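# Stack the small carton onto the large carton

## Task

Set the small carton on the large carton's top so that no part of it sticks out past that top's edges. It must stay there on its own with nothing from the robot supporting it. Finish by releasing it and moving the tool away.

## Robot and tools

Robot: one six-joint arm on a base, possibly tilted, ending in a vacuum tool. The tool has four suction cups, each 36 mm across, on two air channels. The cup point is the centre of the four rims when they are unloaded. In the cup point's own axes the cups face +z and sit at x = -35 and +35 mm. The channel a pair is at y = -70 mm and the channel b pair at y = +70 mm. The tool body reaches 148 mm to either side along its y axis. Both channels share one pump. If one channel is on with a cup over nothing, it takes all the flow and the other channel loses vacuum.

Scene frame: the origin is on the table top straight below the base, +z is up, and +y is to the left when facing along +x. Reported positions are in metres and orientations are quaternions (w x y z). The reported cup point can be a little wrong, more so when the arm is stretched far out.

execute_actions(actions): actions is a list of actions. Each action is a list of up to 15 rows, and each row lasts one control step of 1/30 s. If an action has fewer rows, its last row is repeated to fill the 15 steps. Each row holds 8 numbers between -1 and 1, in this order: dx, dy, dz, rx, ry, rz, suction_a, suction_b.
- The first six numbers are an offset, not a pose. They are expressed in the cup point's own axes and measured from where the cup point was when that action began. Every row of an action counts from that same starting point, not from the row before. For a call's first action, the start is the last pose reported in this scene.
- Scale: 1.0 means 0.6 m for dx, dy, dz and 180 degrees for rotation. rx, ry, rz together form a single rotation vector.
- suction_a and suction_b are absolute settings. Each is a fraction of full vacuum, which is about 75 kPa below ambient. A value of 0.01 or less switches that channel off, and each channel keeps its setting until changed.
- Each step, the commanded pose is limited to within 100 mm and 16 degrees of the measured pose. Large offsets therefore need several actions. The arm only follows commands about 0.17 s late.
- An empty list just returns the current state and images.

move(target, speed, stop_force, blocking): moves the cup point along a straight path toward one target.
- target is a single row of 8 numbers, laid out and scaled as above. Its first six numbers are an offset in cup point axes from the pose in the latest result that showed one. Its suction numbers are applied when the move starts.
- speed is in m/s, from 0.002 to 0.5, default 0.25. Rotation is capped at twice that value in rad/s. A path lasts 0.5 to 10 s and stops early if it would take longer. The path ignores obstacles, and the actual motion may lag, drift or overshoot the speed, especially with the arm nearly straight.
- stop_force is optional, in N, from 13 to 80, and is not accepted in the first 0.2 s of a scene. The move ends once the push against the direction of travel grows by that amount for two steps in a row. The arm then backs off two steps and holds. Use it with very slow speeds when approaching a surface. Peak force can still be much higher than the setting. Do not rely on it during moves that rotate the tool. Omit it when lifting off something you are pressing on.
- blocking=false returns after 0.5 s while the motion continues, and it cannot be combined with stop_force. Until the move ends, other motion commands are refused, so use wait or stop first.
- The result adds a move: line giving how the move ended: done, contact, off_target, moving, held or fault. It also lists limits (paced means the sent pose was clipped, held means some steps were blocked) and the distance left to the target.

wait(seconds): seconds from 0 to 10. The scene runs with the last command held, and the call returns early if a running move finishes. stop(): brakes a running move; the suction settings are unchanged. zoom_image(camera, region): camera must be "cam_wrist". region is [x0, y0, x1, y1] in image pixels, measured from the top-left corner, and can be at most 504x504. finished_scene(scene): ends the given scene. It cannot be undone, so call it only once the carton rests stably, the vacuum is off and the tool is clear.

Results: each one gives the cup point's position, quaternion and velocities, plus a Hand target line showing the pose the controller is heading for. A pose unreachable line means the clearance check changed or refused the command. Wrist force and Wrist torque are given in end-effector axes, with noise (up to about 3.4 N), a fixed offset (up to about 5.5 N) and saturation near 100 N. Pressing on a surface reads as a force pointing back into the arm. At the start of a scene these lines may say no reading. suction_measured_a and suction_measured_b are the vacuum levels each channel actually reached. A level near 0 means no seal. part_present switches to 1 at 0.54 and back to 0 below 0.49. Images come from cam_wrist, a fisheye camera of 616x616 pixels, with K focal lengths of about 224 px and a principal point near (309, 306).

Gripping: press both rims of a channel flat onto a smooth face of the carton, avoiding seams, holes and edges, then turn that channel on. Under vacuum the cups shorten by up to about 12 mm. To release, set the carton down on its support, switch both channels off, then back away more than 15 mm. If a cup seals on the table, switch that channel off.

Things to avoid:
- A fault stop lasting 10 s. It happens if any contact force reaches 150 N or a joint hits its torque limit: 293 N m for pan and lift, 133 N m for the elbow, 48 N m for each wrist joint. The arm is stiff, so targets placed past a contact are dangerous.
- Fast impacts, dropping or sliding the carton, and pushing anything off the table.
- Holding loads for long periods, which heats the motors: a MOTOR HOT warning appears at 70 °C and a braking fault at 85 °C.

Other notes: loose objects may occasionally be nudged by outside pushes. The simulation keeps running while you compose each reply.

Each tool is called after "Emit:" as name([rows], argument=value, ...), one row to a line, values as JSON.

## Session

I'll start by looking at the scene.

Emit:
execute_actions(actions=[])

Scene clock: 0.00 s.
end_effector_position=(+0.6305, -0.0236, +0.5108) suction_measured_a=0.00 part_present_a=0 suction_measured_b=0.00 part_present_b=0 end_effector_quat_wxyz=(-0.002, +0.719, +0.695, +0.000) end_effector_velocity=(+0.000, -0.000, +0.000) end_effector_angular_velocity=(+0.000, -0.000, +0.000)
Joint positions: [-0.282 -1.703  1.857 -1.726 -1.57  -1.853]
Joint velocities: [-0.     0.    -0.    -0.     0.    -0.001]
Wrist force (N, on the end effector, along its own x y z axes, offset not removed): no reading
Wrist torque (N m, same axes, about the end effector's origin, offset not removed): no reading
Hand target: +0.631, -0.024, +0.511; -0.002, +0.719, +0.695, +0.000

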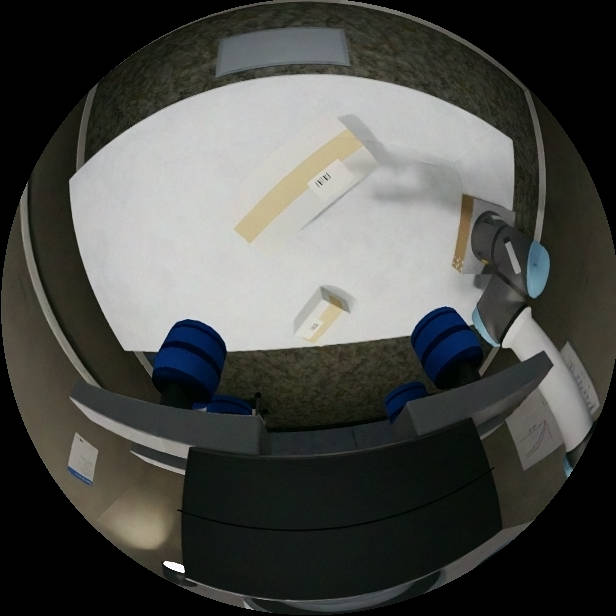

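Emit:
zoom_image(camera="cam_wrist", region=[210, 90, 410, 290])

Emit:
zoom_image(camera="cam_wrist", region=[270, 265, 380, 375])

Region (210, 90, 410, 290) of cam_wrist's 616x616 image, scaled by 2.520, with more detail than that image has.

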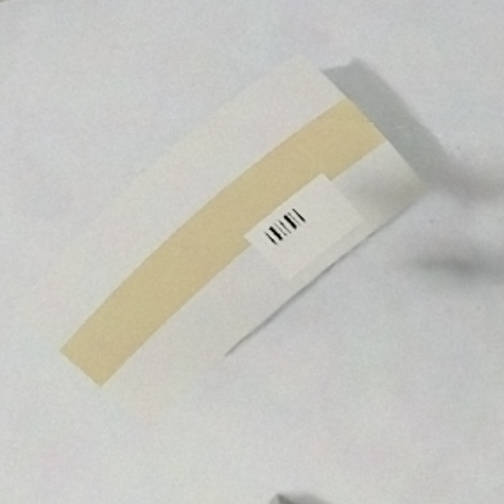

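Region (270, 265, 380, 375) of cam_wrist's 616x616 image, scaled by 4.582, with more detail than that image has.

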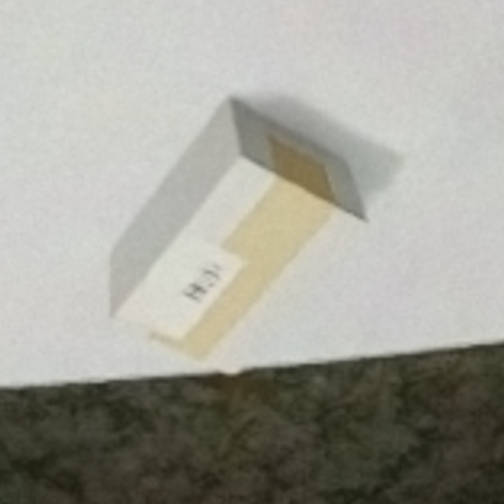

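Emit:
move(target=[0.5096, 0.0296, 0.3693, 0, 0, 0.1928, 0, 0], speed=0.45)

Scene clock: 121.57 s.
end_effector_position=(+0.6582, +0.2817, +0.2901) suction_measured_a=0.00 part_present_a=0 suction_measured_b=0.00 part_present_b=0 end_effector_quat_wxyz=(-0.002, +0.894, +0.449, -0.000) end_effector_velocity=(+0.001, +0.002, -0.000) end_effector_angular_velocity=(-0.001, -0.002, -0.004)
Joint positions: [ 0.194 -1.421  1.989 -2.14  -1.57  -0.772]
Joint velocities: [ 0.003  0.003 -0.002 -0.003 -0.001  0.007]
Wrist force (N, on the end effector, along its own x y z axes, offset not removed): [1.0 0.1 -1.2]
Wrist torque (N m, same axes, about the end effector's origin, offset not removed): [0.14 -0.51 0.01]
Hand target: +0.658, +0.282, +0.290; -0.002, +0.894, +0.449, -0.000
Off the commanded pose: 0.000 m, 0 deg.
move: done
camera_calibration (this result's frames):
cam_wrist: T_world_to_cam=[[-0.786838, 0.6148, 0.0539257, 0.341253], [0.522288, 0.616786, 0.588889, -0.649191], [0.328788, 0.491524, -0.806413, 0.0137911], [0, 0, 0, 1]] pos_world=[0.603041, 0.183831, 0.37502]

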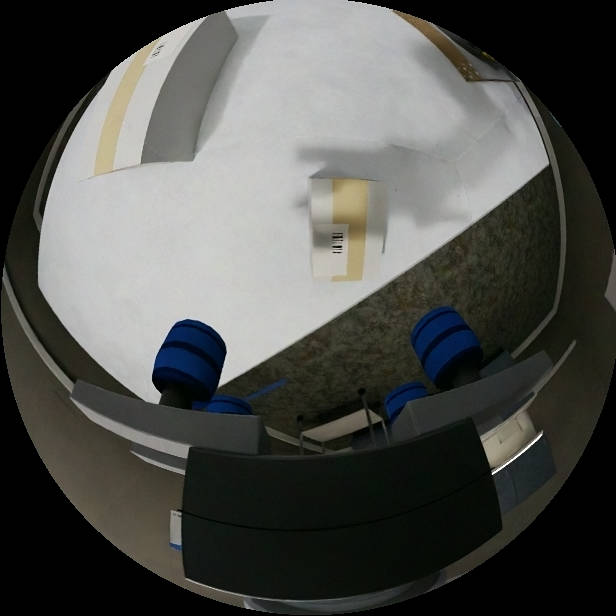

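Emit:
zoom_image(camera="cam_wrist", region=[280, 155, 420, 295])

Emit:
zoom_image(camera="cam_wrist", region=[60, 0, 270, 210])

Region (280, 155, 420, 295) of cam_wrist's 616x616 image, scaled by 3.600, with more detail than that image has.

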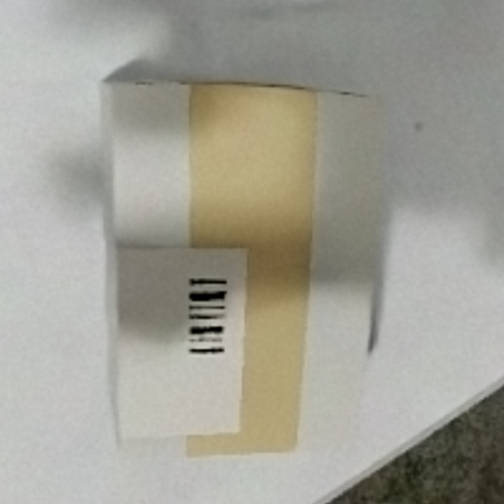

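Region (60, 0, 270, 210) of cam_wrist's 616x616 image, scaled by 2.400, with more detail than that image has.

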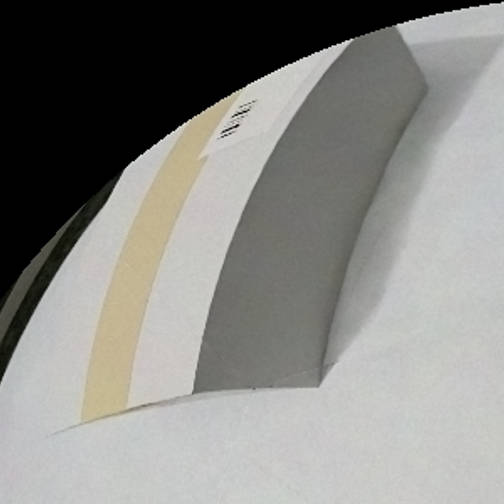

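Emit:
move(target=[-0.031, 0.0195, 0.3085, 0, 0, 0, 0, 0], speed=0.35)

Scene clock: 212.33 s.
end_effector_position=(+0.6556, +0.2603, +0.1053) suction_measured_a=0.00 part_present_a=0 suction_measured_b=0.00 part_present_b=0 end_effector_quat_wxyz=(-0.002, +0.894, +0.449, -0.000) end_effector_velocity=(+0.001, -0.000, -0.001) end_effector_angular_velocity=(-0.000, -0.002, +0.001)
Joint positions: [ 0.163 -1.202  2.131 -2.501 -1.57  -0.803]
Joint velocities: [-0.     0.003  0.    -0.005 -0.    -0.001]
Wrist force (N, on the end effector, along its own x y z axes, offset not removed): [1.8 0.9 0.8]
Wrist torque (N m, same axes, about the end effector's origin, offset not removed): [0.22 -0.67 -0.02]
Hand target: +0.656, +0.260, +0.105; -0.002, +0.894, +0.449, -0.000
Off the commanded pose: 0.000 m, 0 deg.
move: done
camera_calibration (this result's frames):
cam_wrist: T_world_to_cam=[[-0.786837, 0.614804, 0.0538888, 0.362372], [0.522285, 0.616815, 0.588862, -0.525816], [0.328795, 0.491484, -0.806435, -0.123928], [0, 0, 0, 1]] pos_world=[0.6005, 0.162452, 0.190166]

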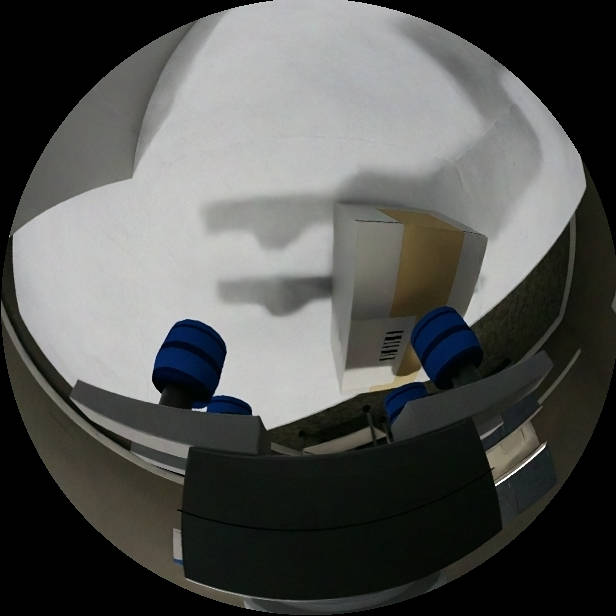

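Emit:
zoom_image(camera="cam_wrist", region=[310, 185, 520, 425])

Region (310, 185, 520, 425) of cam_wrist's 616x616 image, scaled by 2.100, with more detail than that image has; it fills the left 441 columns of this view, and the rest is white.

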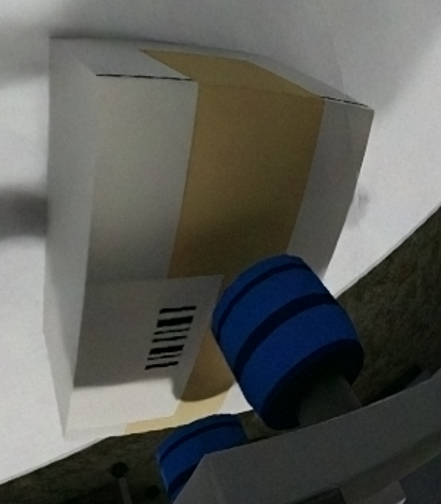

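Emit:
zoom_image(camera="cam_wrist", region=[380, 280, 500, 420])

Emit:
zoom_image(camera="cam_wrist", region=[140, 290, 270, 430])

Region (380, 280, 500, 420) of cam_wrist's 616x616 image, scaled by 3.600, with more detail than that image has; it fills the left 432 columns of this view, and the rest is white.

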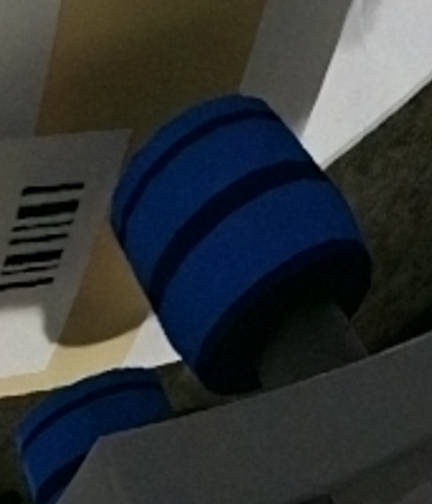

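Region (140, 290, 270, 430) of cam_wrist's 616x616 image, scaled by 3.600, with more detail than that image has; it fills the left 468 columns of this view, and the rest is white.

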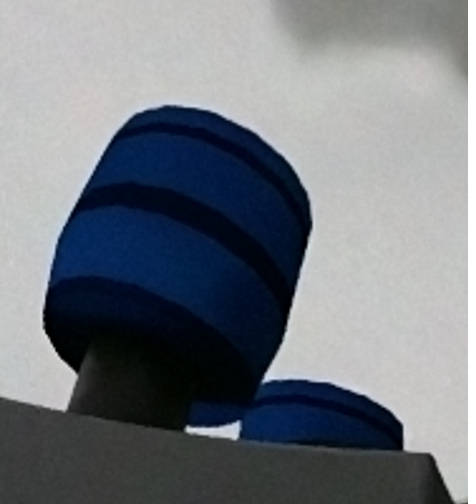

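Emit:
move(target=[-0.0233, -0.001, 0.056, 0, 0, 0, 1, 0], speed=0.05, stop_force=25)

Scene clock: 333.43 s.
end_effector_position=(+0.6467, +0.2496, +0.0719) suction_measured_a=0.79 part_present_a=1 suction_measured_b=0.00 part_present_b=0 end_effector_quat_wxyz=(-0.002, +0.894, +0.449, -0.000) end_effector_velocity=(-0.000, -0.000, -0.002) end_effector_angular_velocity=(+0.000, -0.001, -0.000)
Joint positions: [ 0.149 -1.162  2.166 -2.576 -1.57  -0.817]
Joint velocities: [-0.001  0.003  0.002 -0.006  0.    -0.001]
Wrist force (N, on the end effector, along its own x y z axes, offset not removed): [2.4 0.1 3.9]
Wrist torque (N m, same axes, about the end effector's origin, offset not removed): [-0.08 -0.68 -0.07]
Hand target: +0.647, +0.250, +0.072; -0.002, +0.894, +0.449, -0.000
Off the commanded pose: 0.000 m, 0 deg.
move: done
camera_calibration (this result's frames):
cam_wrist: T_world_to_cam=[[-0.786834, 0.614807, 0.0538845, 0.36371], [0.522291, 0.616822, 0.588848, -0.494939], [0.328791, 0.491469, -0.806446, -0.142634], [0, 0, 0, 1]] pos_world=[0.591578, 0.151778, 0.156819]

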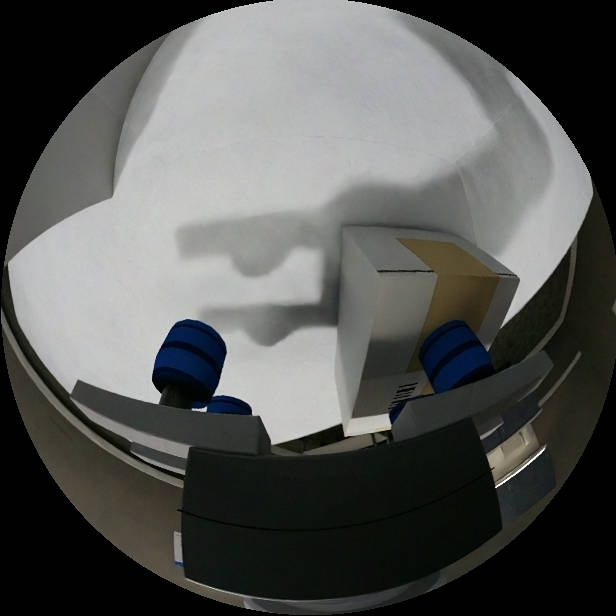

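Emit:
move(target=[-0.1873, 0.1645, -0.3061, 0, 0, 0, 1, 0], speed=0.4)

Scene clock: 401.00 s.
end_effector_position=(+0.6594, +0.1002, +0.2548) suction_measured_a=0.96 part_present_a=1 suction_measured_b=0.00 part_present_b=0 end_effector_quat_wxyz=(-0.002, +0.894, +0.449, -0.000) end_effector_velocity=(-0.001, -0.001, +0.001) end_effector_angular_velocity=(+0.000, +0.002, +0.001)
Joint positions: [-0.079 -1.461  2.11  -2.221 -1.57  -1.044]
Joint velocities: [-0.002 -0.002 -0.     0.004 -0.    -0.002]
Wrist force (N, on the end effector, along its own x y z axes, offset not removed): [2.4 -0.9 3.8]
Wrist torque (N m, same axes, about the end effector's origin, offset not removed): [-0.31 -0.82 0.00]
Hand target: +0.659, +0.100, +0.255; -0.002, +0.894, +0.449, -0.000
Off the commanded pose: 0.000 m, 0 deg.
move: done
camera_calibration (this result's frames):
cam_wrist: T_world_to_cam=[[-0.786834, 0.614847, 0.053443, 0.455815], [0.522138, 0.617015, 0.588782, -0.516963], [0.329036, 0.491178, -0.806523, 0.0740417], [0, 0, 0, 1]] pos_world=[0.604214, 0.00234951, 0.339735]

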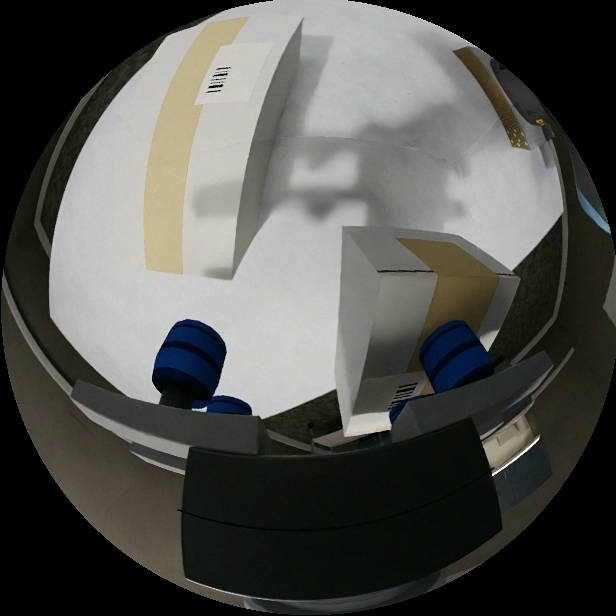

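Emit:
zoom_image(camera="cam_wrist", region=[95, 150, 295, 300])

Emit:
zoom_image(camera="cam_wrist", region=[140, 0, 340, 150])

Emit:
zoom_image(camera="cam_wrist", region=[320, 210, 540, 450])

Region (95, 150, 295, 300) of cam_wrist's 616x616 image, scaled by 2.520, with more detail than that image has; it fills the top 378 rows of this view, and the rest is white.

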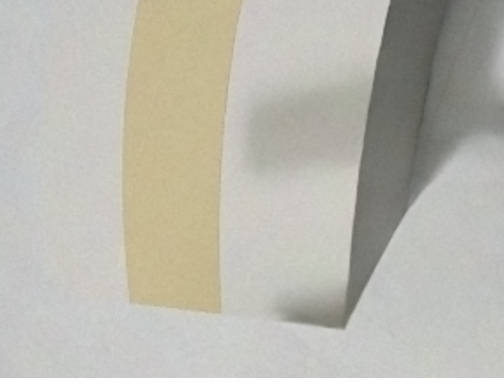

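Region (140, 0, 340, 150) of cam_wrist's 616x616 image, scaled by 2.520, with more detail than that image has; it fills the top 378 rows of this view, and the rest is white.

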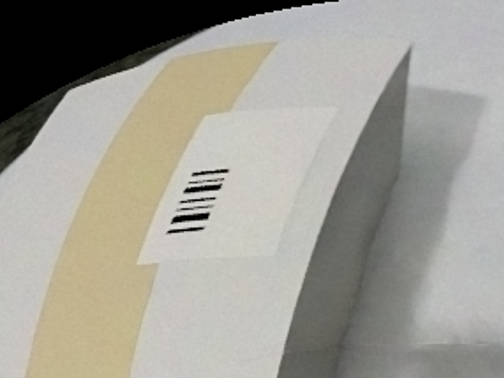

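Region (320, 210, 540, 450) of cam_wrist's 616x616 image, scaled by 2.100, with more detail than that image has; it fills the left 462 columns of this view, and the rest is white.

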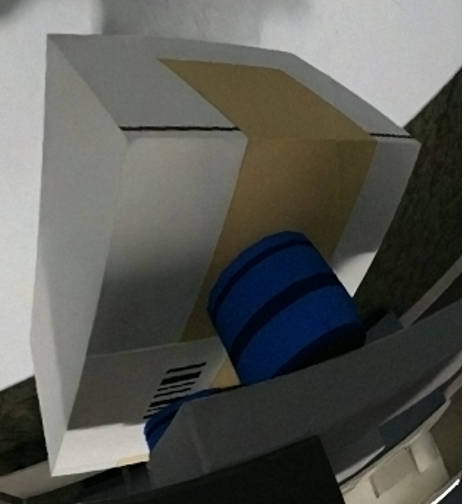

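Emit:
move(target=[-0.3417, 0.3025, 0.038, 0, 0, 0.0789, 1, 0], speed=0.4)

Scene clock: 494.27 s.
end_effector_position=(+0.6821, -0.1724, +0.2312) suction_measured_a=0.96 part_present_a=1 suction_measured_b=0.00 part_present_b=0 end_effector_quat_wxyz=(-0.002, +0.942, +0.335, -0.001) end_effector_velocity=(+0.001, -0.001, -0.000) end_effector_angular_velocity=(-0.000, -0.001, -0.001)
Joint positions: [-0.463 -1.378  2.061 -2.255 -1.57  -1.181]
Joint velocities: [-0.001  0.002 -0.001 -0.002  0.    -0.001]
Wrist force (N, on the end effector, along its own x y z axes, offset not removed): [1.9 0.7 3.8]
Wrist torque (N m, same axes, about the end effector's origin, offset not removed): [-0.05 -0.71 -0.04]
Hand target: +0.682, -0.173, +0.231; -0.002, +0.942, +0.335, -0.001
Off the commanded pose: 0.001 m, 0 deg.
move: done
camera_calibration (this result's frames):
cam_wrist: T_world_to_cam=[[-0.612006, 0.789078, 0.0529539, 0.553504], [0.657929, 0.470846, 0.587736, -0.46433], [0.438836, 0.394538, -0.807318, 0.0900728], [0, 0, 0, 1]] pos_world=[0.604717, -0.253667, 0.31631]

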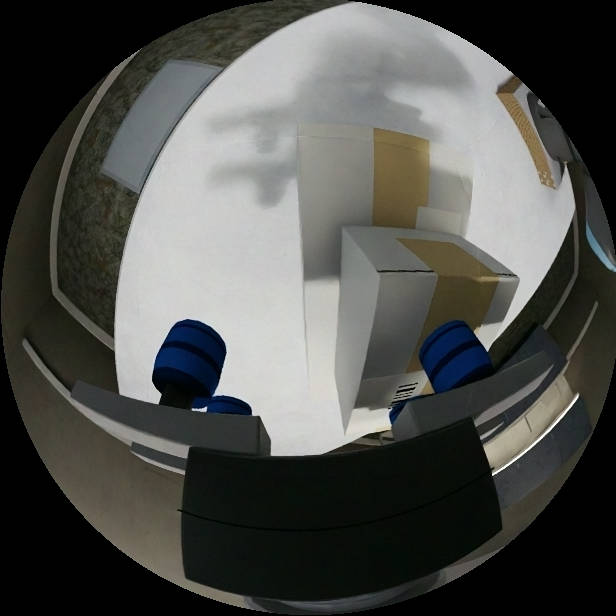

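Emit:
zoom_image(camera="cam_wrist", region=[285, 105, 495, 295])

Emit:
zoom_image(camera="cam_wrist", region=[270, 260, 420, 450])

Region (285, 105, 495, 295) of cam_wrist's 616x616 image, scaled by 2.400, with more detail than that image has; it fills the top 456 rows of this view, and the rest is white.

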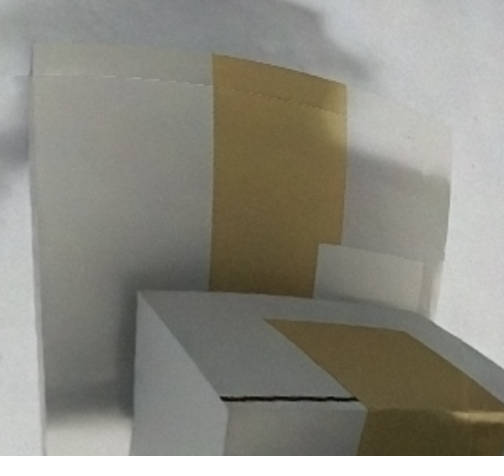

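Region (270, 260, 420, 450) of cam_wrist's 616x616 image, scaled by 2.653, with more detail than that image has; it fills the left 398 columns of this view, and the rest is white.

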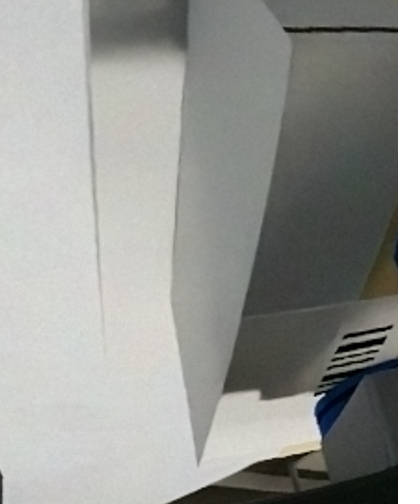

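Emit:
zoom_image(camera="cam_wrist", region=[400, 190, 530, 300])

Emit:
zoom_image(camera="cam_wrist", region=[290, 200, 410, 300])

Region (400, 190, 530, 300) of cam_wrist's 616x616 image, scaled by 3.877, with more detail than that image has; it fills the top 426 rows of this view, and the rest is white.

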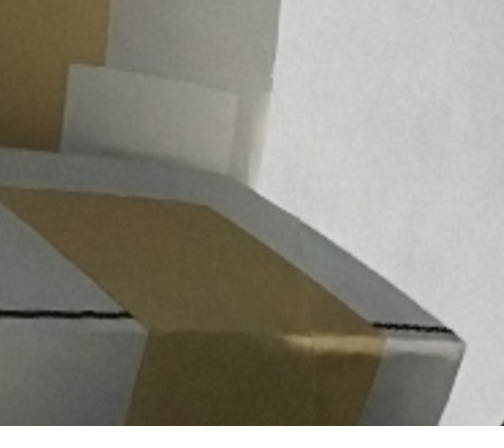

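Region (290, 200, 410, 300) of cam_wrist's 616x616 image, scaled by 4.200, with more detail than that image has.

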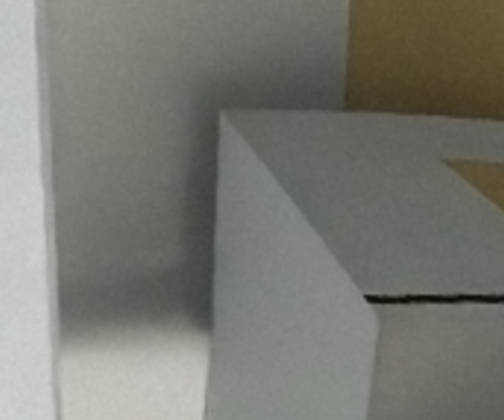

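Emit:
move(target=[0, 0.001, 0.0287, 0, 0, 0, 1, 0], speed=0.02, stop_force=13)

Scene clock: 587.33 s.
end_effector_position=(+0.6823, -0.1727, +0.2197) suction_measured_a=0.96 part_present_a=1 suction_measured_b=0.00 part_present_b=0 end_effector_quat_wxyz=(-0.002, +0.942, +0.335, -0.001) end_effector_velocity=(-0.002, +0.002, +0.002) end_effector_angular_velocity=(+0.005, +0.009, +0.000)
Joint positions: [-0.464 -1.364  2.069 -2.277 -1.569 -1.182]
Joint velocities: [ 0.001 -0.004 -0.001  0.016  0.     0.   ]
Wrist force (N, on the end effector, along its own x y z axes, offset not removed): [7.7 11.0 -29.3]
Wrist torque (N m, same axes, about the end effector's origin, offset not removed): [2.41 -0.13 0.31]
Hand target: +0.682, -0.173, +0.220; -0.002, +0.942, +0.335, -0.001
Off the commanded pose: 0.006 m, 0 deg.
move: contact
camera_calibration (this result's frames):
cam_wrist: T_world_to_cam=[[-0.612028, 0.789055, 0.0530435, 0.554447], [0.657913, 0.470794, 0.587795, -0.457539], [0.43883, 0.394645, -0.807269, 0.0808059], [0, 0, 0, 1]] pos_world=[0.604897, -0.253972, 0.304761]

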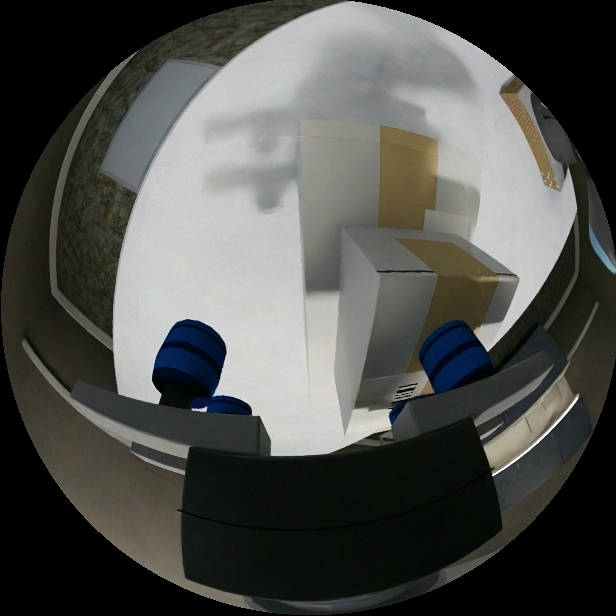

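Emit:
execute_actions([
  [[0, 0, -0.001, 0, 0, 0, 0, 0]],
])

Scene clock: 599.07 s.
end_effector_position=(+0.6824, -0.1728, +0.2205) suction_measured_a=0.00 part_present_a=0 suction_measured_b=0.00 part_present_b=0 end_effector_quat_wxyz=(-0.002, +0.942, +0.335, -0.000) end_effector_velocity=(-0.000, +0.000, -0.000) end_effector_angular_velocity=(+0.001, +0.001, -0.000)
Joint positions: [-0.464 -1.365  2.069 -2.276 -1.57  -1.182]
Joint velocities: [ 0.     0.    -0.     0.001  0.     0.   ]
Wrist force (N, on the end effector, along its own x y z axes, offset not removed): [0.9 0.1 -29.1]
Wrist torque (N m, same axes, about the end effector's origin, offset not removed): [2.38 -0.69 -0.16]
Hand target: +0.682, -0.173, +0.220; -0.002, +0.942, +0.335, -0.001
Off the commanded pose: 0.000 m, 0 deg.
camera_calibration (this result's frames):
cam_wrist: T_world_to_cam=[[-0.611973, 0.789119, 0.0527183, 0.554545], [0.657773, 0.470835, 0.587919, -0.457978], [0.439117, 0.394468, -0.8072, 0.0812024], [0, 0, 0, 1]] pos_world=[0.604955, -0.254002, 0.305566]

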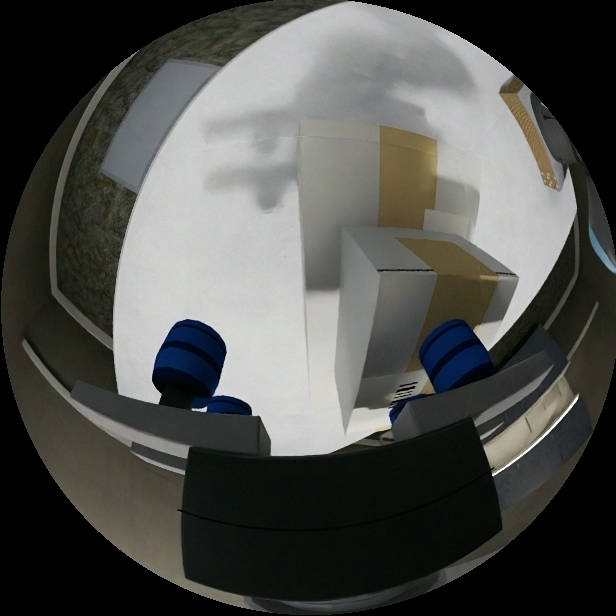

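Emit:
move(target=[0, 0, -0.2, 0, 0, 0, 0, 0], speed=0.35)

Scene clock: 606.10 s.
end_effector_position=(+0.6829, -0.1731, +0.3402) suction_measured_a=0.00 part_present_a=0 suction_measured_b=0.00 part_present_b=0 end_effector_quat_wxyz=(-0.002, +0.942, +0.335, -0.000) end_effector_velocity=(+0.001, -0.001, +0.003) end_effector_angular_velocity=(-0.001, -0.002, +0.001)
Joint positions: [-0.464 -1.485  1.959 -2.046 -1.569 -1.182]
Joint velocities: [-0.    -0.001 -0.003  0.002  0.    -0.001]
Wrist force (N, on the end effector, along its own x y z axes, offset not removed): [3.0 -0.4 -0.9]
Wrist torque (N m, same axes, about the end effector's origin, offset not removed): [0.12 -0.82 0.00]
Hand target: +0.683, -0.173, +0.340; -0.002, +0.942, +0.335, -0.000
Off the commanded pose: 0.000 m, 0 deg.
move: done
camera_calibration (this result's frames):
cam_wrist: T_world_to_cam=[[-0.611974, 0.789119, 0.0527183, 0.548746], [0.657733, 0.4708, 0.587992, -0.528544], [0.439176, 0.39451, -0.807147, 0.17769], [0, 0, 0, 1]] pos_world=[0.605421, -0.254288, 0.425273]

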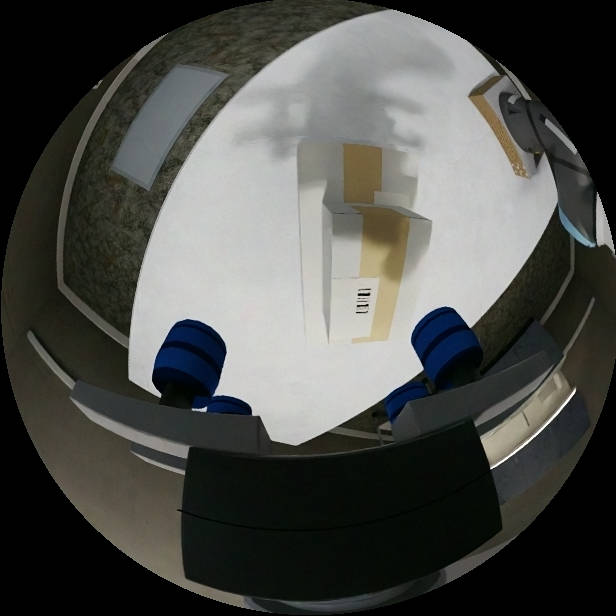

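Emit:
finished_scene(scene=1)

The scene is finished: the task was done.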